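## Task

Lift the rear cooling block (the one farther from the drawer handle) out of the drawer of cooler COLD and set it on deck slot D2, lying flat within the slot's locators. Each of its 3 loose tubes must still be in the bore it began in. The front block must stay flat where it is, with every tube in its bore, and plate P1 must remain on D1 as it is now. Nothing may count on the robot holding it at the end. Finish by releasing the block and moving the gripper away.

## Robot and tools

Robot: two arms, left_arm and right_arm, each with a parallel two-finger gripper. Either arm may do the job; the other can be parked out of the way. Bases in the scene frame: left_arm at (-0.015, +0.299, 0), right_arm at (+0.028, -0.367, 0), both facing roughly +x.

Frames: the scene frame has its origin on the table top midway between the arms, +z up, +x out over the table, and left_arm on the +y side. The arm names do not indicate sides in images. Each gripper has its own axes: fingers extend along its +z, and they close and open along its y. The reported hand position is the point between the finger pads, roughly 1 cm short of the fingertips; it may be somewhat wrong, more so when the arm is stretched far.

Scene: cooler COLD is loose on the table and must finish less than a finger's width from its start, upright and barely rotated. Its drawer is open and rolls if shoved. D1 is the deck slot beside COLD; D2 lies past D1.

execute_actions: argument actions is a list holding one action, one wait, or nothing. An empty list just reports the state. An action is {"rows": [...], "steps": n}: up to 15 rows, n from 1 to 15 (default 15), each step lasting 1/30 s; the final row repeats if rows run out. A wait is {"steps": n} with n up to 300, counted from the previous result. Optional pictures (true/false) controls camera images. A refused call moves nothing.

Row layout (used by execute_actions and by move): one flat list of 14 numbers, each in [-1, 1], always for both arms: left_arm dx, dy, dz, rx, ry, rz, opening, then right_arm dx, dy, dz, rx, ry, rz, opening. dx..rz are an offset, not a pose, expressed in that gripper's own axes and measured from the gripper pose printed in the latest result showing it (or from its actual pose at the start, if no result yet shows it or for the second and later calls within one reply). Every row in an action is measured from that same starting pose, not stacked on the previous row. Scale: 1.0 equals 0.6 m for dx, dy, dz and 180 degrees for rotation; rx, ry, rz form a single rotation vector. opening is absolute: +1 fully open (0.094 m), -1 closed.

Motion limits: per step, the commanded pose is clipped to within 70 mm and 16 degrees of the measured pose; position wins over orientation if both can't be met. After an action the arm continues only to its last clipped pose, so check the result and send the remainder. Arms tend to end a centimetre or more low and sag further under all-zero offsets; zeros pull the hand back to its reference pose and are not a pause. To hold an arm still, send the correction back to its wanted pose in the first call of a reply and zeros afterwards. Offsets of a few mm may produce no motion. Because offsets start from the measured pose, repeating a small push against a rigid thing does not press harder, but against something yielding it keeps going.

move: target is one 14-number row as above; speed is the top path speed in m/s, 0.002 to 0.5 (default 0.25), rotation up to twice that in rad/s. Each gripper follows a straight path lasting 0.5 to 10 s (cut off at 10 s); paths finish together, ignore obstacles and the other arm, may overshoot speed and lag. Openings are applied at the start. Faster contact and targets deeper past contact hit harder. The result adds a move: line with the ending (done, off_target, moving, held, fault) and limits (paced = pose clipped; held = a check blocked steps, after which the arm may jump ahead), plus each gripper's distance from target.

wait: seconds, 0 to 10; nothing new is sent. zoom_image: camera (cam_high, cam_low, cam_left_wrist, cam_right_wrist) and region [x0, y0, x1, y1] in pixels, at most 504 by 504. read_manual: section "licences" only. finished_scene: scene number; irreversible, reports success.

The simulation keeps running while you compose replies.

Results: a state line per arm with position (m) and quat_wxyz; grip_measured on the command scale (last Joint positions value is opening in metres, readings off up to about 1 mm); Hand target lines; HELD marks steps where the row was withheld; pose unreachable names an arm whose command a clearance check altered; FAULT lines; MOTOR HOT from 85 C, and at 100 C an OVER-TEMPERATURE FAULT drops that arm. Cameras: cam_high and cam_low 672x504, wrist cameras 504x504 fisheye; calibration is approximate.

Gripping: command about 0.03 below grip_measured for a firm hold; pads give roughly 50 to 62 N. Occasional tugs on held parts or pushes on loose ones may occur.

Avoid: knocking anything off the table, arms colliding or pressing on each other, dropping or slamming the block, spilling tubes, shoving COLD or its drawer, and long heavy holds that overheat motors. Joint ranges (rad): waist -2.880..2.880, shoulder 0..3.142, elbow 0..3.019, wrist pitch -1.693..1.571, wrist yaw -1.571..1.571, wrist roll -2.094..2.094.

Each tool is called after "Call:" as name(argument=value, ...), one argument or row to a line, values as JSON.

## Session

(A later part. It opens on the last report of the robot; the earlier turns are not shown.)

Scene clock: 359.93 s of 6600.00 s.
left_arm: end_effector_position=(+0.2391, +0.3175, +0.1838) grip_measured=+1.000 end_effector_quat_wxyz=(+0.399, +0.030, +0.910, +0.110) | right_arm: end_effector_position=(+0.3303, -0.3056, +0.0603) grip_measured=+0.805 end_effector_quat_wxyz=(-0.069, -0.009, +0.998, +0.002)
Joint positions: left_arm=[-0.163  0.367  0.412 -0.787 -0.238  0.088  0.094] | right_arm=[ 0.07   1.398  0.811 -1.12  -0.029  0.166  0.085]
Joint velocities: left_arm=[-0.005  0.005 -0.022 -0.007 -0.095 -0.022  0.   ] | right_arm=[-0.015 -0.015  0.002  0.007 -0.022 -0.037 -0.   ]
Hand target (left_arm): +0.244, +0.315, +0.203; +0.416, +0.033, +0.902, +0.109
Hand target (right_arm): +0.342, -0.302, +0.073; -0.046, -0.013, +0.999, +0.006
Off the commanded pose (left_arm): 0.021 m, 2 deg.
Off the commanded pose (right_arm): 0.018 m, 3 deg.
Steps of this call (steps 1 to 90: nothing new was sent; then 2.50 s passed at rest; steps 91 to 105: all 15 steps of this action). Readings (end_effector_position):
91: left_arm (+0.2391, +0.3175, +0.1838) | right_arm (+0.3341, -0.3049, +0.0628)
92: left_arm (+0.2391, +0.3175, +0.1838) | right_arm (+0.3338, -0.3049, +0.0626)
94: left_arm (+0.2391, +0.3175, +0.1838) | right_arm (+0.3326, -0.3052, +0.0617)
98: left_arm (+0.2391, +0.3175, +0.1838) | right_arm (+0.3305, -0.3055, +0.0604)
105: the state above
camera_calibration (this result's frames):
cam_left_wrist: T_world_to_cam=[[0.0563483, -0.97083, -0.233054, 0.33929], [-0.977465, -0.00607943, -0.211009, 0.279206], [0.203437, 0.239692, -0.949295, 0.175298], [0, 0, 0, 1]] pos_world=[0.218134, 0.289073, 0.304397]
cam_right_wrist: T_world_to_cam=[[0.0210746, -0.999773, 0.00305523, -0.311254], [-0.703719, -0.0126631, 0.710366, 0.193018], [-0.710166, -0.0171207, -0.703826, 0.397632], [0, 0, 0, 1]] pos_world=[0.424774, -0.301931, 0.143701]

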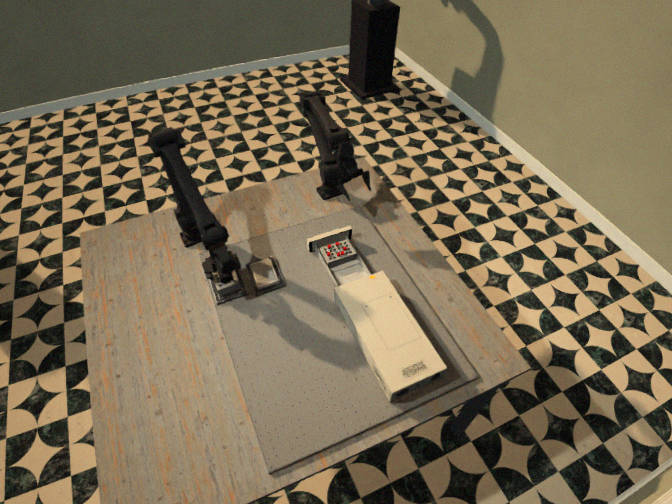

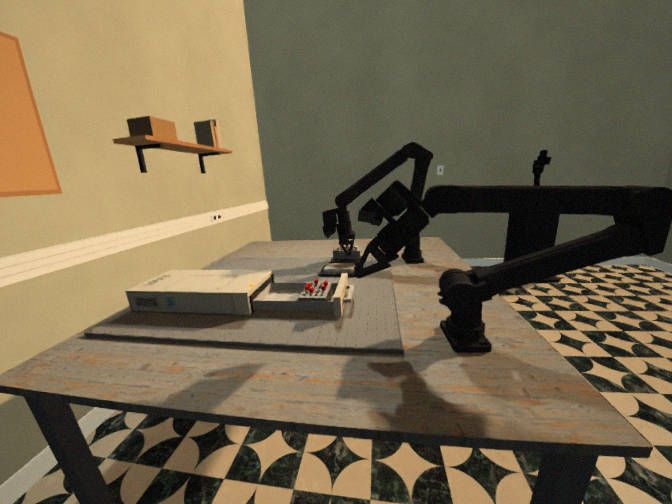

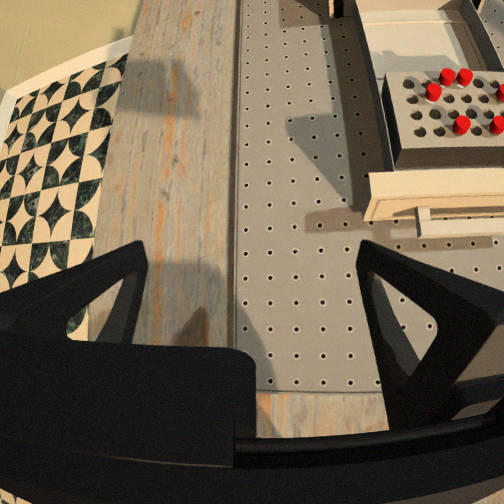

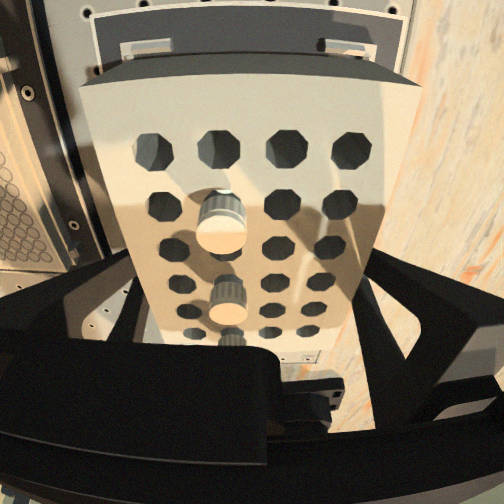

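Call:
execute_actions(
  actions=[
    {"rows":[[-0.03,0.004,-0.016,0,-0.012,0,1,-0.018,0.0068,-0.022,-0.0022,-0.0144,-0.0024,0.762],[-0.03,0.004,-0.016,0,-0.012,0,1,-0.0182,0.0068,-0.021,-0.0022,-0.0144,-0.0024,0.762],[-0.03,0.004,-0.016,0,-0.012,0,1,-0.0183,0.0068,-0.02,-0.0022,-0.0143,-0.0024,0.762],[-0.03,0.004,-0.016,0,-0.012,0,1,-0.0184,0.0068,-0.019,-0.0022,-0.0142,-0.0024,0.762],[-0.03,0.004,-0.016,0,-0.012,0,1,-0.0186,0.0068,-0.018,-0.0022,-0.0141,-0.0024,0.762],[-0.03,0.004,-0.016,0,-0.012,0,1,-0.0187,0.0068,-0.017,-0.0022,-0.014,-0.0024,0.762],[-0.03,0.004,-0.016,0,-0.012,0,1,-0.0189,0.0068,-0.016,-0.0022,-0.0139,-0.0024,0.762],[-0.03,0.004,-0.016,0,-0.012,0,1,-0.019,0.0068,-0.015,-0.0022,-0.0138,-0.0024,0.762],[-0.03,0.004,-0.016,0,-0.012,0,1,-0.0192,0.0068,-0.014,-0.0022,-0.0137,-0.0024,0.762],[-0.03,0.004,-0.016,0,-0.012,0,1,-0.0193,0.0068,-0.013,-0.0022,-0.0136,-0.0024,0.762],[-0.03,0.004,-0.016,0,-0.012,0,1,-0.0195,0.0068,-0.012,-0.0022,-0.0135,-0.0024,0.762],[-0.03,0.004,-0.016,0,-0.012,0,1,-0.0196,0.0068,-0.011,-0.0022,-0.0134,-0.0024,0.762],[-0.03,0.004,-0.016,0,-0.012,0,1,-0.0198,0.0068,-0.0095,-0.0022,-0.0133,-0.0024,0.762]],"steps":15},
  ],
  pictures=false,
)

Call:
execute_actions(
  actions=[
    {"steps":8},
  ],
)

Call:
zoom_image(
  camera="cam_right_wrist",
  region=[70, 0, 430, 120],
)

Scene clock: 369.73 s of 6600.00 s.
left_arm: end_effector_position=(+0.2391, +0.3175, +0.1838) grip_measured=+1.000 end_effector_quat_wxyz=(+0.399, +0.030, +0.910, +0.110) | right_arm: end_effector_position=(+0.3315, -0.3054, +0.0546) grip_measured=+0.805 end_effector_quat_wxyz=(-0.069, -0.009, +0.998, +0.003)
Joint positions: left_arm=[-0.163  0.367  0.412 -0.787 -0.238  0.088  0.094] | right_arm=[ 0.07   1.41   0.805 -1.101 -0.029  0.166  0.085]
Joint velocities: left_arm=[ 0.015  0.005  0.002 -0.002  0.022 -0.007  0.   ] | right_arm=[ 0.015  0.024 -0.017  0.012  0.081  0.022 -0.   ]
Hand target (left_arm): +0.244, +0.315, +0.203; +0.416, +0.033, +0.902, +0.109
Hand target (right_arm): +0.343, -0.302, +0.064; -0.049, -0.013, +0.999, +0.006
Off the commanded pose (left_arm): 0.021 m, 2 deg.
Off the commanded pose (right_arm): 0.015 m, 2 deg.
Steps of this call (steps 1 to 90: nothing new was sent; then 6.30 s passed at rest; steps 91 to 105: all 15 steps of this action). Readings (end_effector_position):
91: left_arm (+0.2391, +0.3175, +0.1838) | right_arm (+0.3303, -0.3056, +0.0603)
92: left_arm (+0.2391, +0.3175, +0.1838) | right_arm (+0.3303, -0.3056, +0.0603)
94: left_arm (+0.2391, +0.3175, +0.1838) | right_arm (+0.3307, -0.3055, +0.0602)
98: left_arm (+0.2391, +0.3175, +0.1838) | right_arm (+0.3319, -0.3053, +0.0594)
105: the state above

Scene clock: 370.00 s of 6600.00 s.
left_arm: end_effector_position=(+0.2391, +0.3175, +0.1838) grip_measured=+1.000 end_effector_quat_wxyz=(+0.399, +0.030, +0.910, +0.110) | right_arm: end_effector_position=(+0.3310, -0.3055, +0.0536) grip_measured=+0.805 end_effector_quat_wxyz=(-0.070, -0.009, +0.997, +0.002)
Joint positions: left_arm=[-0.163  0.367  0.412 -0.787 -0.238  0.088  0.094] | right_arm=[ 0.07   1.412  0.804 -1.1   -0.029  0.166  0.085]
Joint velocities: left_arm=[-0.015 -0.015 -0.002 -0.002  0.007 -0.037  0.   ] | right_arm=[-0.005 -0.015 -0.012  0.012 -0.022  0.081 -0.001]
Hand target (left_arm): +0.244, +0.315, +0.203; +0.416, +0.033, +0.902, +0.109
Hand target (right_arm): +0.343, -0.302, +0.064; -0.049, -0.013, +0.999, +0.006
Off the commanded pose (left_arm): 0.021 m, 2 deg.
Off the commanded pose (right_arm): 0.016 m, 3 deg.
Steps of this call (steps 1 to 8: nothing new was sent). Readings (end_effector_position):
1: left_arm (+0.2391, +0.3175, +0.1838) | right_arm (+0.3310, -0.3055, +0.0538)
2: left_arm (+0.2391, +0.3175, +0.1838) | right_arm (+0.3310, -0.3055, +0.0536)
4: left_arm (+0.2391, +0.3175, +0.1838) | right_arm (+0.3310, -0.3055, +0.0536)
8: the state above
camera_calibration (this result's frames):
cam_left_wrist: T_world_to_cam=[[0.0563483, -0.97083, -0.233054, 0.33929], [-0.977465, -0.00607943, -0.211009, 0.279206], [0.203437, 0.239692, -0.949295, 0.175298], [0, 0, 0, 1]] pos_world=[0.218134, 0.289073, 0.304397]
cam_right_wrist: T_world_to_cam=[[0.0210794, -0.999772, 0.00330529, -0.311134], [-0.702653, -0.0124629, 0.711424, 0.19787], [-0.71122, -0.0173188, -0.702756, 0.393679], [0, 0, 0, 1]] pos_world=[0.425585, -0.301779, 0.136919]

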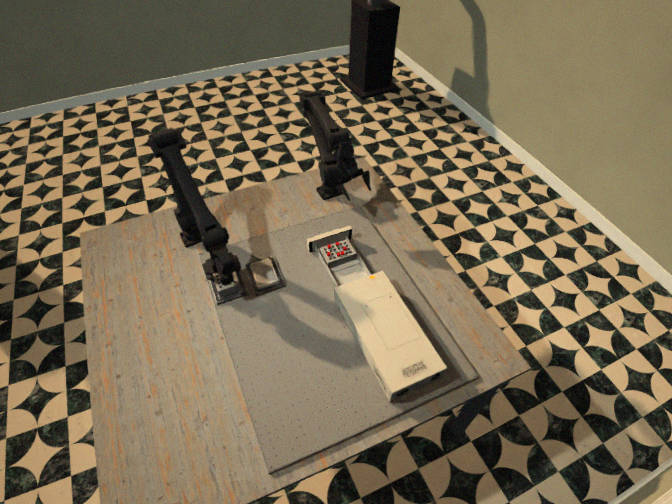

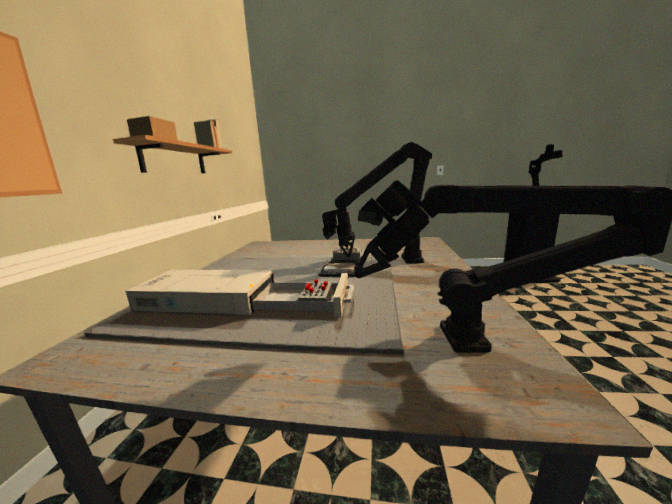

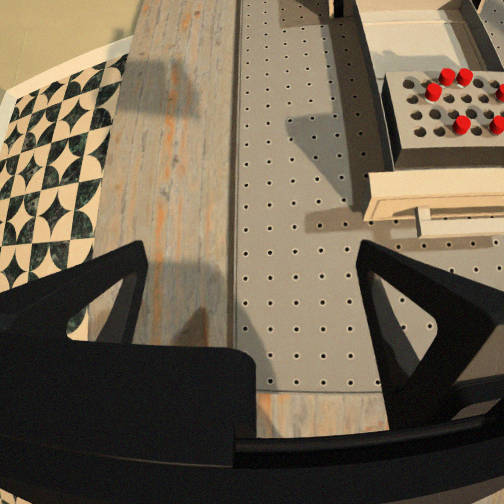

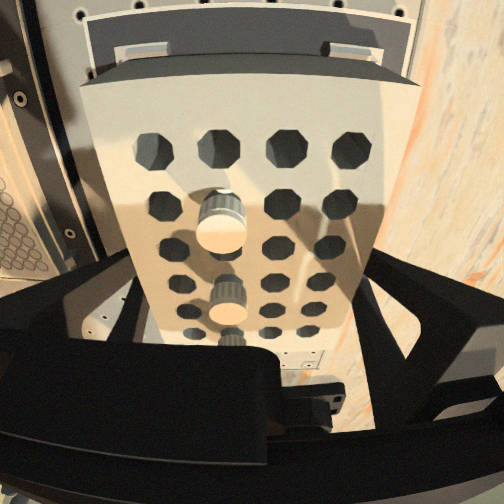

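Region (70, 0, 430, 120) of cam_right_wrist's 504x504 image, scaled by 1.400, with more detail than that image has.

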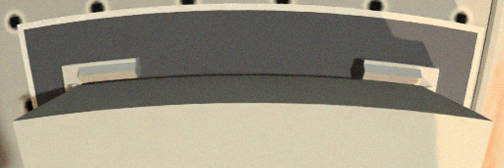

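Call:
execute_actions(
  actions=[
    {"rows":[[-0.03,0.004,-0.016,0,-0.012,0,1,-0.0167,0.0063,-0.0185,-0.002,-0.0124,-0.0023,0.762],[-0.03,0.004,-0.016,0,-0.012,0,1,-0.0165,0.0063,-0.0165,-0.0018,-0.0111,-0.0023,0.762],[-0.03,0.004,-0.016,0,-0.012,0,1,-0.0163,0.0063,-0.0146,-0.0015,-0.0099,-0.0023,0.762],[-0.03,0.004,-0.016,0,-0.012,0,1,-0.016,0.0063,-0.0126,-0.0012,-0.0086,-0.0022,0.762],[-0.03,0.004,-0.016,0,-0.012,0,1,-0.0158,0.0063,-0.0107,-0.001,-0.0074,-0.0022,0.762]],"steps":15},
  ],
)

Call:
zoom_image(
  camera="cam_right_wrist",
  region=[70, 0, 430, 120],
)

Scene clock: 376.83 s of 6600.00 s.
left_arm: end_effector_position=(+0.2391, +0.3175, +0.1838) grip_measured=+1.000 end_effector_quat_wxyz=(+0.399, +0.030, +0.910, +0.110) | right_arm: end_effector_position=(+0.3301, -0.3051, +0.0488) grip_measured=+0.805 end_effector_quat_wxyz=(-0.078, -0.009, +0.997, +0.002)
Joint positions: left_arm=[-0.163  0.367  0.412 -0.787 -0.238  0.088  0.094] | right_arm=[ 0.07   1.429  0.804 -1.099 -0.032  0.166  0.085]
Joint velocities: left_arm=[-0.015 -0.015 -0.017 -0.012 -0.022  0.066  0.   ] | right_arm=[-0.005  0.005 -0.012  0.012 -0.022 -0.022 -0.   ]
Hand target (left_arm): +0.244, +0.315, +0.203; +0.416, +0.033, +0.902, +0.109
Hand target (right_arm): +0.341, -0.302, +0.059; -0.059, -0.012, +0.998, +0.004
Off the commanded pose (left_arm): 0.021 m, 2 deg.
Off the commanded pose (right_arm): 0.015 m, 2 deg.
Steps of this call (steps 1 to 90: nothing new was sent; then 3.33 s passed at rest; steps 91 to 105: all 15 steps of this action). Readings (end_effector_position):
91: left_arm (+0.2391, +0.3175, +0.1838) | right_arm (+0.3310, -0.3055, +0.0536)
92: left_arm (+0.2391, +0.3175, +0.1838) | right_arm (+0.3310, -0.3055, +0.0536)
94: left_arm (+0.2391, +0.3175, +0.1838) | right_arm (+0.3309, -0.3055, +0.0532)
98: left_arm (+0.2391, +0.3175, +0.1838) | right_arm (+0.3307, -0.3051, +0.0518)
105: the state above
camera_calibration (this result's frames):
cam_left_wrist: T_world_to_cam=[[0.0563483, -0.97083, -0.233054, 0.33929], [-0.977465, -0.00607943, -0.211009, 0.279206], [0.203437, 0.239692, -0.949295, 0.175298], [0, 0, 0, 1]] pos_world=[0.218134, 0.289073, 0.304397]
cam_right_wrist: T_world_to_cam=[[0.020308, -0.99979, 0.0028264, -0.31047], [-0.691783, -0.0120106, 0.722006, 0.196701], [-0.72182, -0.0166177, -0.691881, 0.392777], [0, 0, 0, 1]] pos_world=[0.425894, -0.301515, 0.130613]

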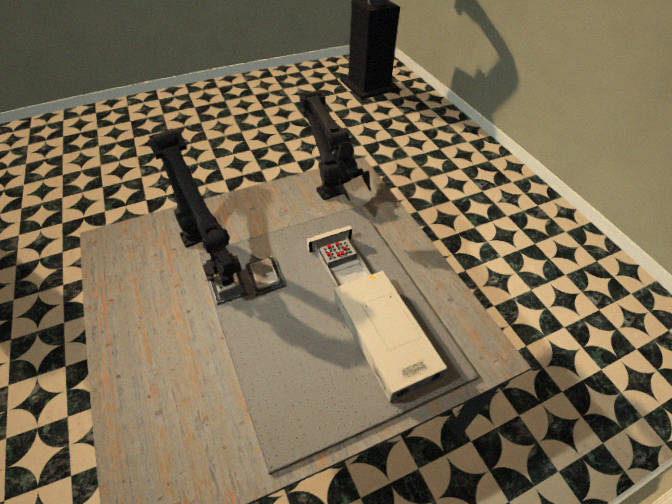

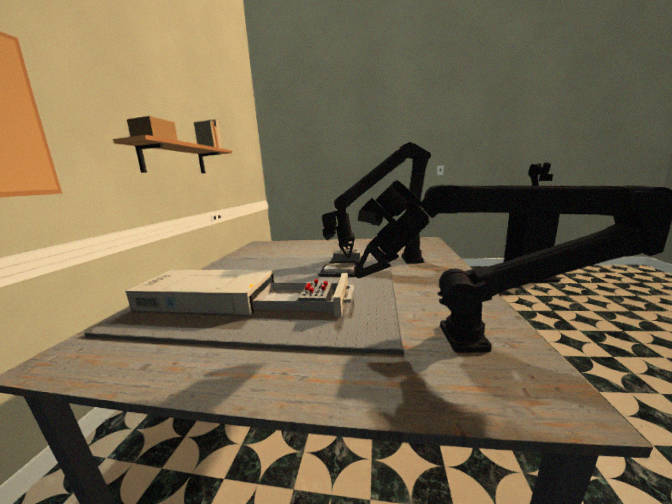

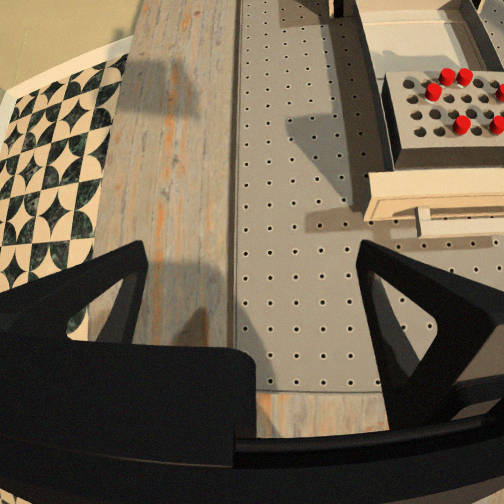

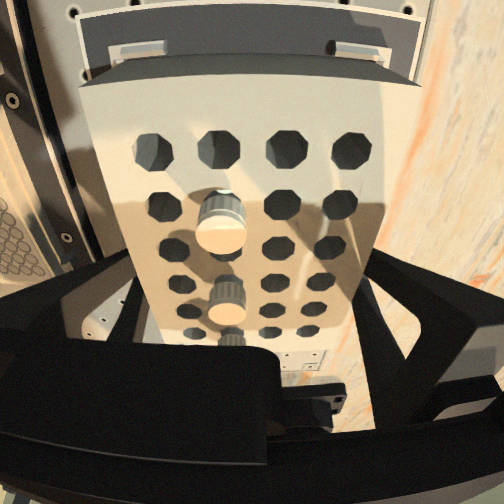

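Region (70, 0, 430, 120) of cam_right_wrist's 504x504 image, scaled by 1.400, with more detail than that image has.

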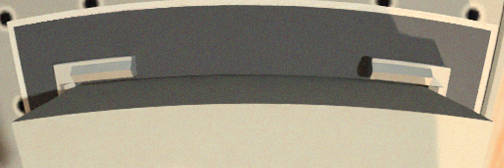

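Call:
execute_actions(
  actions=[
    {"rows":[[-0.03,0.004,-0.016,0,-0.012,0,1,-0.016,0.0055,-0.017,-0.002,-0.013,-0.002,0.762],[-0.03,0.004,-0.016,0,-0.012,0,1,-0.0164,0.0055,-0.0155,-0.002,-0.0134,-0.002,0.762],[-0.03,0.004,-0.016,0,-0.012,0,1,-0.0168,0.0055,-0.014,-0.0021,-0.0138,-0.002,0.762],[-0.03,0.004,-0.016,0,-0.012,0,1,-0.0172,0.0055,-0.0125,-0.0022,-0.0142,-0.002,0.762],[-0.03,0.004,-0.016,0,-0.012,0,1,-0.0175,0.0055,-0.011,-0.0022,-0.0146,-0.002,0.762],[-0.03,0.004,-0.016,0,-0.012,0,1,-0.0178,0.0055,-0.0095,-0.0023,-0.015,-0.002,0.762],[-0.03,0.004,-0.016,0,-0.012,0,1,-0.0182,0.0055,-0.008,-0.0023,-0.0154,-0.002,0.762],[-0.03,0.004,-0.016,0,-0.012,0,1,-0.0185,0.0055,-0.0063,-0.0024,-0.0157,-0.002,0.762]],"steps":15},
  ],
)

Call:
zoom_image(
  camera="cam_high",
  region=[180, 230, 300, 320],
)

Scene clock: 384.97 s of 6600.00 s.
left_arm: end_effector_position=(+0.2391, +0.3175, +0.1838) grip_measured=+1.000 end_effector_quat_wxyz=(+0.399, +0.030, +0.910, +0.110) | right_arm: end_effector_position=(+0.3304, -0.3050, +0.0482) grip_measured=+0.805 end_effector_quat_wxyz=(-0.076, -0.008, +0.997, +0.003)
Joint positions: left_arm=[-0.163  0.367  0.412 -0.787 -0.238  0.088  0.094] | right_arm=[ 0.07   1.429  0.803 -1.094 -0.033  0.167  0.085]
Joint velocities: left_arm=[-0.005 -0.015  0.002 -0.012  0.022  0.007  0.   ] | right_arm=[-0.015 -0.005 -0.022 -0.017  0.007  0.066 -0.   ]
Hand target (left_arm): +0.244, +0.315, +0.203; +0.416, +0.033, +0.902, +0.109
Hand target (right_arm): +0.341, -0.302, +0.051; -0.053, -0.011, +0.998, +0.006
Off the commanded pose (left_arm): 0.021 m, 2 deg.
Off the commanded pose (right_arm): 0.012 m, 3 deg.
Steps of this call (steps 1 to 90: nothing new was sent; then 4.63 s passed at rest; steps 91 to 105: all 15 steps of this action). Readings (end_effector_position):
91: left_arm (+0.2391, +0.3175, +0.1838) | right_arm (+0.3302, -0.3050, +0.0487)
92: left_arm (+0.2391, +0.3175, +0.1838) | right_arm (+0.3302, -0.3050, +0.0487)
94: left_arm (+0.2391, +0.3175, +0.1838) | right_arm (+0.3303, -0.3050, +0.0486)
98: left_arm (+0.2391, +0.3175, +0.1838) | right_arm (+0.3302, -0.3050, +0.0482)
105: the state above
camera_calibration (this result's frames):
cam_left_wrist: T_world_to_cam=[[0.0563483, -0.97083, -0.233054, 0.33929], [-0.977465, -0.00607943, -0.211009, 0.279206], [0.203437, 0.239692, -0.949295, 0.175298], [0, 0, 0, 1]] pos_world=[0.218134, 0.289073, 0.304397]
cam_right_wrist: T_world_to_cam=[[0.0194906, -0.999808, 0.00213098, -0.310055], [-0.693632, -0.0119868, 0.720229, 0.198019], [-0.720065, -0.0155158, -0.693733, 0.39244], [0, 0, 0, 1]] pos_world=[0.425978, -0.301533, 0.13029]

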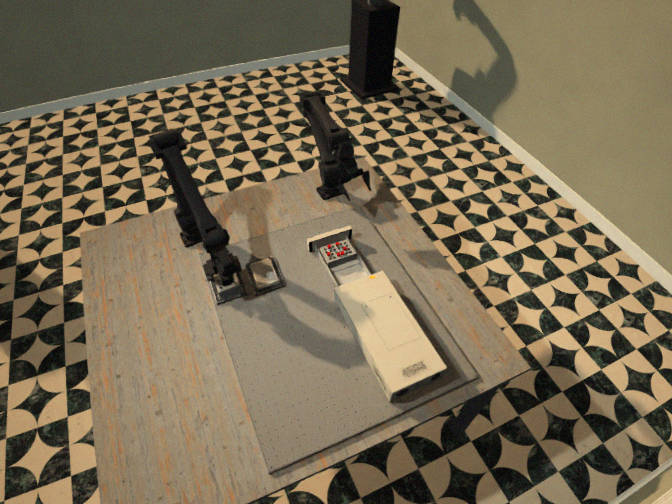

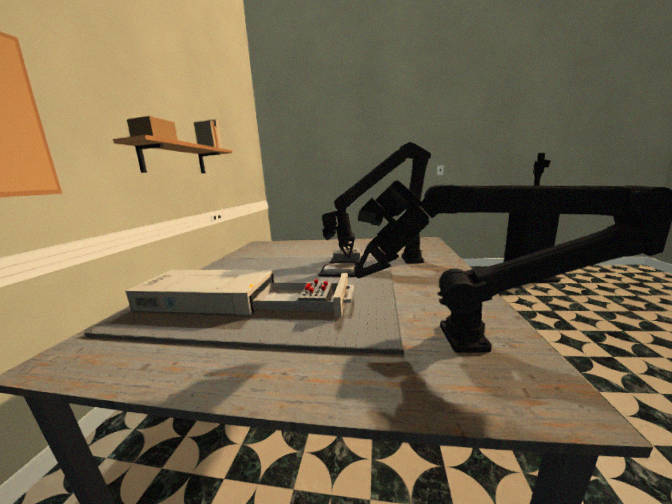

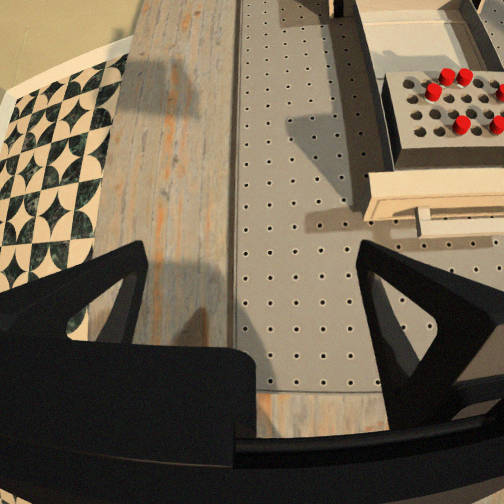

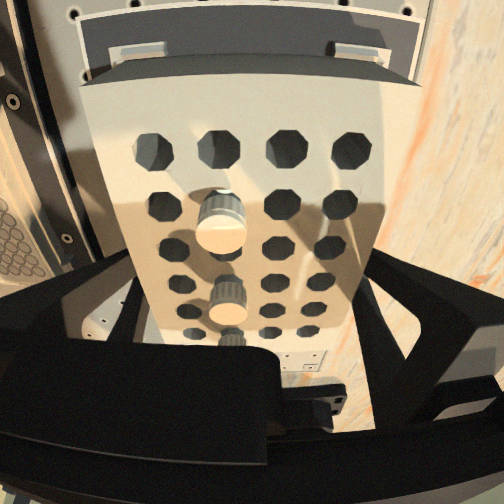

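Region (180, 230, 300, 320) of cam_high's 672x504 image, scaled by 4.200, with more detail than that image has; it fills the top 378 rows of this view, and the rest is white.

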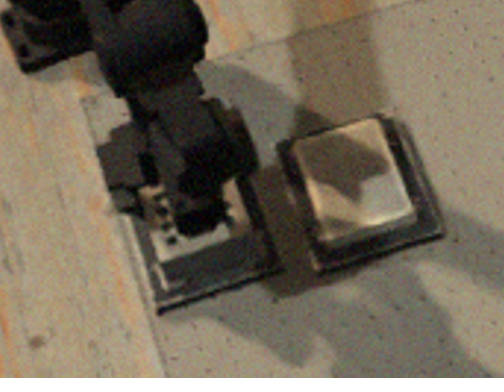

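Call:
execute_actions(
  actions=[
    {"rows":[[-0.03,0.004,-0.016,0,-0.012,0,1,-0.008,0.002,0.002,0,-0.005,0,0.762],[-0.03,0.004,-0.016,0,-0.012,0,1,-0.008,0.002,0.002,0,-0.005,0,0.762],[-0.03,0.004,-0.016,0,-0.012,0,1,-0.008,0.002,0.002,0,-0.005,0,0.762],[-0.03,0.004,-0.016,0,-0.012,0,1,-0.002,0,0.008,0,0,0,0.762]],"steps":15},
  ],
)

Call:
zoom_image(
  camera="cam_right_wrist",
  region=[70, 0, 430, 120],
)

Scene clock: 389.47 s of 6600.00 s.
left_arm: end_effector_position=(+0.2391, +0.3175, +0.1838) grip_measured=+1.000 end_effector_quat_wxyz=(+0.399, +0.030, +0.910, +0.110) | right_arm: end_effector_position=(+0.3300, -0.3050, +0.0480) grip_measured=+0.805 end_effector_quat_wxyz=(-0.077, -0.008, +0.997, +0.003)
Joint positions: left_arm=[-0.163  0.367  0.412 -0.787 -0.238  0.088  0.094] | right_arm=[ 0.07   1.429  0.802 -1.094 -0.033  0.167  0.085]
Joint velocities: left_arm=[ 0.005 -0.005  0.002  0.012  0.022 -0.066  0.   ] | right_arm=[-0.015  0.005  0.002 -0.017 -0.051 -0.066  0.   ]
Hand target (left_arm): +0.244, +0.315, +0.203; +0.416, +0.033, +0.902, +0.109
Hand target (right_arm): +0.331, -0.305, +0.043; -0.076, -0.008, +0.997, +0.003
Off the commanded pose (left_arm): 0.021 m, 2 deg.
Off the commanded pose (right_arm): 0.005 m, 0 deg.
Steps of this call (steps 1 to 90: nothing new was sent; then 1.00 s passed at rest; steps 91 to 105: all 15 steps of this action). Readings (end_effector_position):
91: left_arm (+0.2391, +0.3175, +0.1838) | right_arm (+0.3302, -0.3050, +0.0481)
92: left_arm (+0.2391, +0.3175, +0.1838) | right_arm (+0.3302, -0.3050, +0.0481)
94: left_arm (+0.2391, +0.3175, +0.1838) | right_arm (+0.3300, -0.3050, +0.0480)
98: left_arm (+0.2391, +0.3175, +0.1838) | right_arm (+0.3300, -0.3050, +0.0480)
105: the state above
camera_calibration (this result's frames):
cam_left_wrist: T_world_to_cam=[[0.0563483, -0.97083, -0.233054, 0.33929], [-0.977465, -0.00607943, -0.211009, 0.279206], [0.203437, 0.239692, -0.949295, 0.175298], [0, 0, 0, 1]] pos_world=[0.218134, 0.289073, 0.304397]
cam_right_wrist: T_world_to_cam=[[0.0194922, -0.999807, 0.0022572, -0.31012], [-0.693092, -0.0118853, 0.720751, 0.197753], [-0.720585, -0.0156135, -0.69319, 0.392158], [0, 0, 0, 1]] pos_world=[0.425689, -0.301587, 0.13001]

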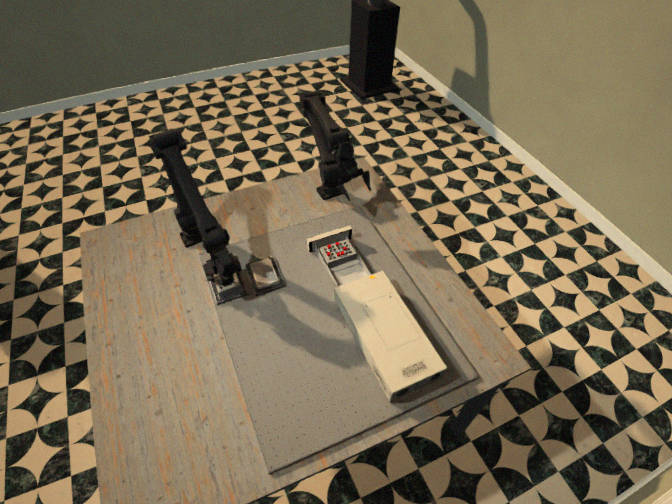

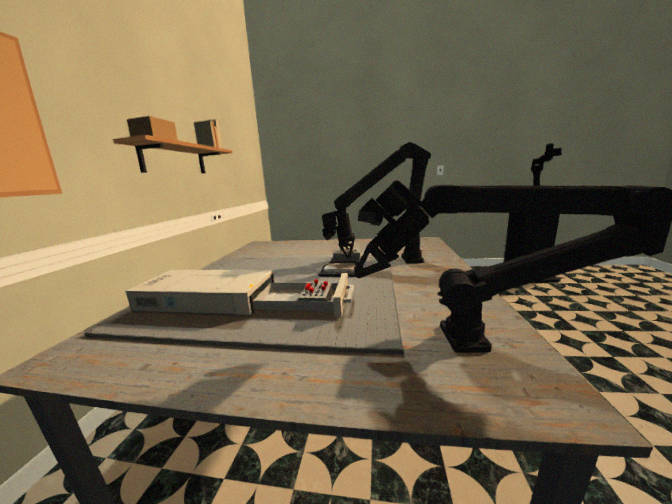

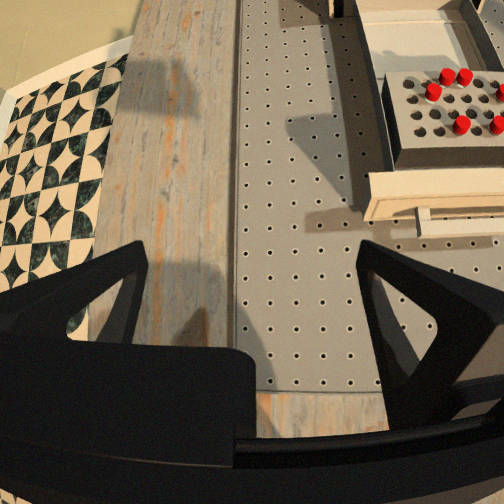

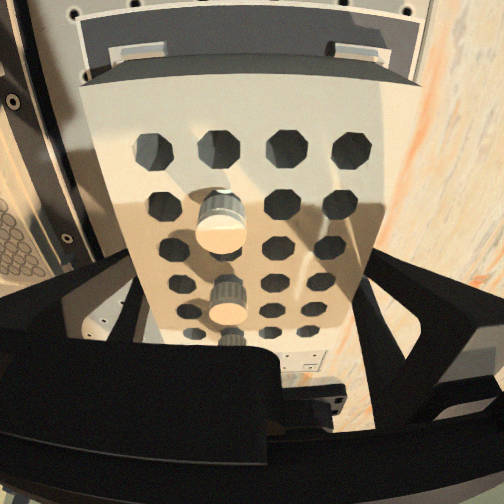

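Region (70, 0, 430, 120) of cam_right_wrist's 504x504 image, scaled by 1.400, with more detail than that image has.

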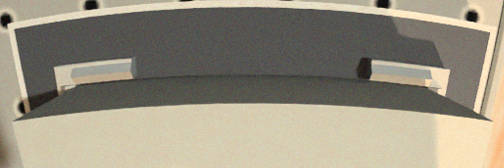

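Seated. Release and lift.

Call:
execute_actions(
  actions=[
    {"rows":[[-0.03,0.004,-0.016,0,-0.012,0,1,0,0,0,0,0,0,1]],"steps":10},
  ],
  pictures=false,
)

Call:
move(
  target=[0,0,0,0,0,0,1,0.035,0,-0.23,0,0,0,1],
  speed=0.2,
)

Call:
zoom_image(
  camera="cam_low",
  region=[300, 230, 400, 290],
)

Call:
zoom_image(
  camera="cam_high",
  region=[180, 230, 300, 320],
)

Scene clock: 397.57 s of 6600.00 s.
left_arm: end_effector_position=(+0.2391, +0.3175, +0.1838) grip_measured=+1.000 end_effector_quat_wxyz=(+0.399, +0.030, +0.910, +0.110) | right_arm: end_effector_position=(+0.3299, -0.3051, +0.0480) grip_measured=+1.000 end_effector_quat_wxyz=(-0.077, -0.008, +0.997, +0.003)
Joint positions: left_arm=[-0.163  0.367  0.412 -0.787 -0.238  0.088  0.094] | right_arm=[ 0.07   1.429  0.802 -1.095 -0.033  0.167  0.094]
Joint velocities: left_arm=[ 0.005 -0.015  0.007 -0.017 -0.066  0.022  0.   ] | right_arm=[-0.005  0.005  0.002 -0.007 -0.066 -0.095  0.   ]
Hand target (left_arm): +0.244, +0.315, +0.203; +0.416, +0.033, +0.902, +0.109
Hand target (right_arm): +0.330, -0.305, +0.048; -0.077, -0.008, +0.997, +0.003
Off the commanded pose (left_arm): 0.021 m, 2 deg.
Off the commanded pose (right_arm): 0.000 m, 0 deg.
Steps of this call (steps 1 to 90: nothing new was sent; then 4.77 s passed at rest; steps 91 to 100: all 10 steps of this action). Readings (end_effector_position):
91: left_arm (+0.2391, +0.3175, +0.1838) | right_arm (+0.3299, -0.3051, +0.0480)
92: left_arm (+0.2391, +0.3175, +0.1838) | right_arm (+0.3299, -0.3051, +0.0480)
94: left_arm (+0.2391, +0.3175, +0.1838) | right_arm (+0.3299, -0.3051, +0.0480)
98: left_arm (+0.2391, +0.3175, +0.1838) | right_arm (+0.3299, -0.3051, +0.0480)
100: the state above

Scene clock: 398.90 s of 6600.00 s.
left_arm: end_effector_position=(+0.2391, +0.3175, +0.1838) grip_measured=+1.000 end_effector_quat_wxyz=(+0.399, +0.030, +0.910, +0.110) | right_arm: end_effector_position=(+0.3183, -0.3072, +0.1762) grip_measured=+1.000 end_effector_quat_wxyz=(-0.087, -0.008, +0.996, +0.001)
Joint positions: left_arm=[-0.163  0.367  0.412 -0.787 -0.238  0.088  0.094] | right_arm=[ 0.07   1.252  1.006 -1.496 -0.033  0.167  0.094]
Joint velocities: left_arm=[ 0.005  0.005  0.012 -0.012  0.007 -0.007  0.   ] | right_arm=[-0.005 -0.015 -0.002 -0.022 -0.022  0.037  0.   ]
Hand target (left_arm): +0.239, +0.317, +0.184; +0.399, +0.030, +0.910, +0.110
Hand target (right_arm): +0.328, -0.305, +0.187; -0.077, -0.008, +0.997, +0.003
Off the commanded pose (left_arm): 0.000 m, 0 deg.
Off the commanded pose (right_arm): 0.017 m, 1 deg.
move: off_target (right_arm)
camera_calibration (this result's frames):
cam_left_wrist: T_world_to_cam=[[0.0563483, -0.97083, -0.233054, 0.33929], [-0.977465, -0.00607943, -0.211009, 0.279206], [0.203437, 0.239692, -0.949295, 0.175298], [0, 0, 0, 1]] pos_world=[0.218134, 0.289073, 0.304397]
cam_right_wrist: T_world_to_cam=[[0.0195745, -0.999792, 0.00572754, -0.313009], [-0.678083, -0.00906571, 0.734929, 0.0907971], [-0.734724, -0.0182696, -0.67812, 0.473623], [0, 0, 0, 1]] pos_world=[0.415677, -0.303468, 0.256236]

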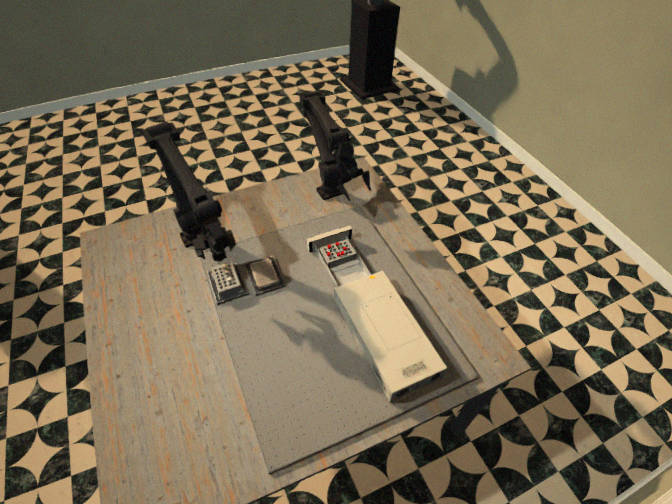

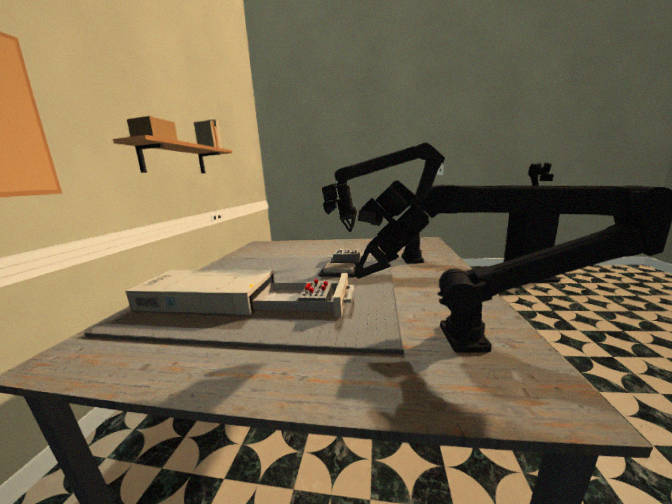

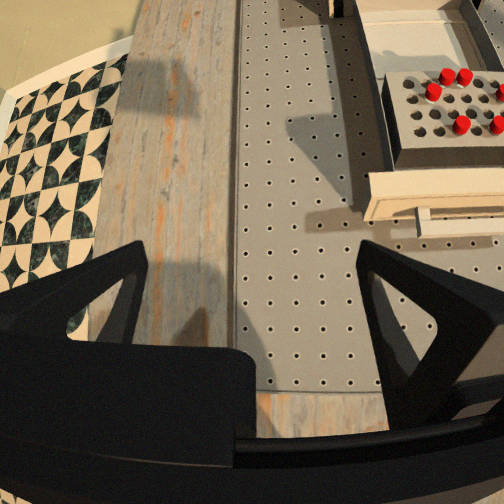

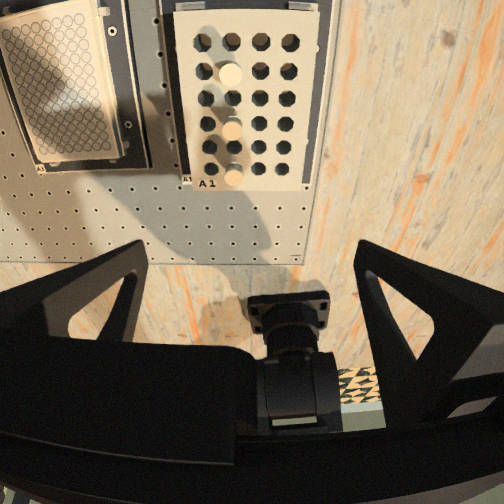

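Region (300, 230, 400, 290) of cam_low's 672x504 image, scaled by 5.040, with more detail than that image has; it fills the top 302 rows of this view, and the rest is white.

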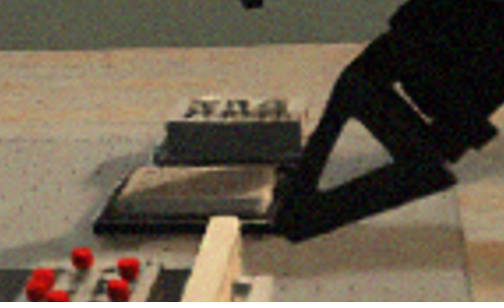

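Region (180, 230, 300, 320) of cam_high's 672x504 image, scaled by 4.200, with more detail than that image has; it fills the top 378 rows of this view, and the rest is white.

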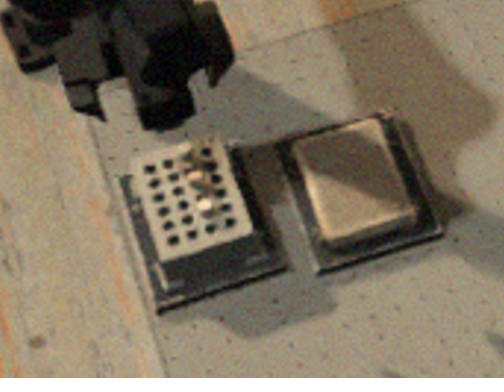

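Call:
finished_scene(
  scene=2,
)

The scene is finished: the task was done.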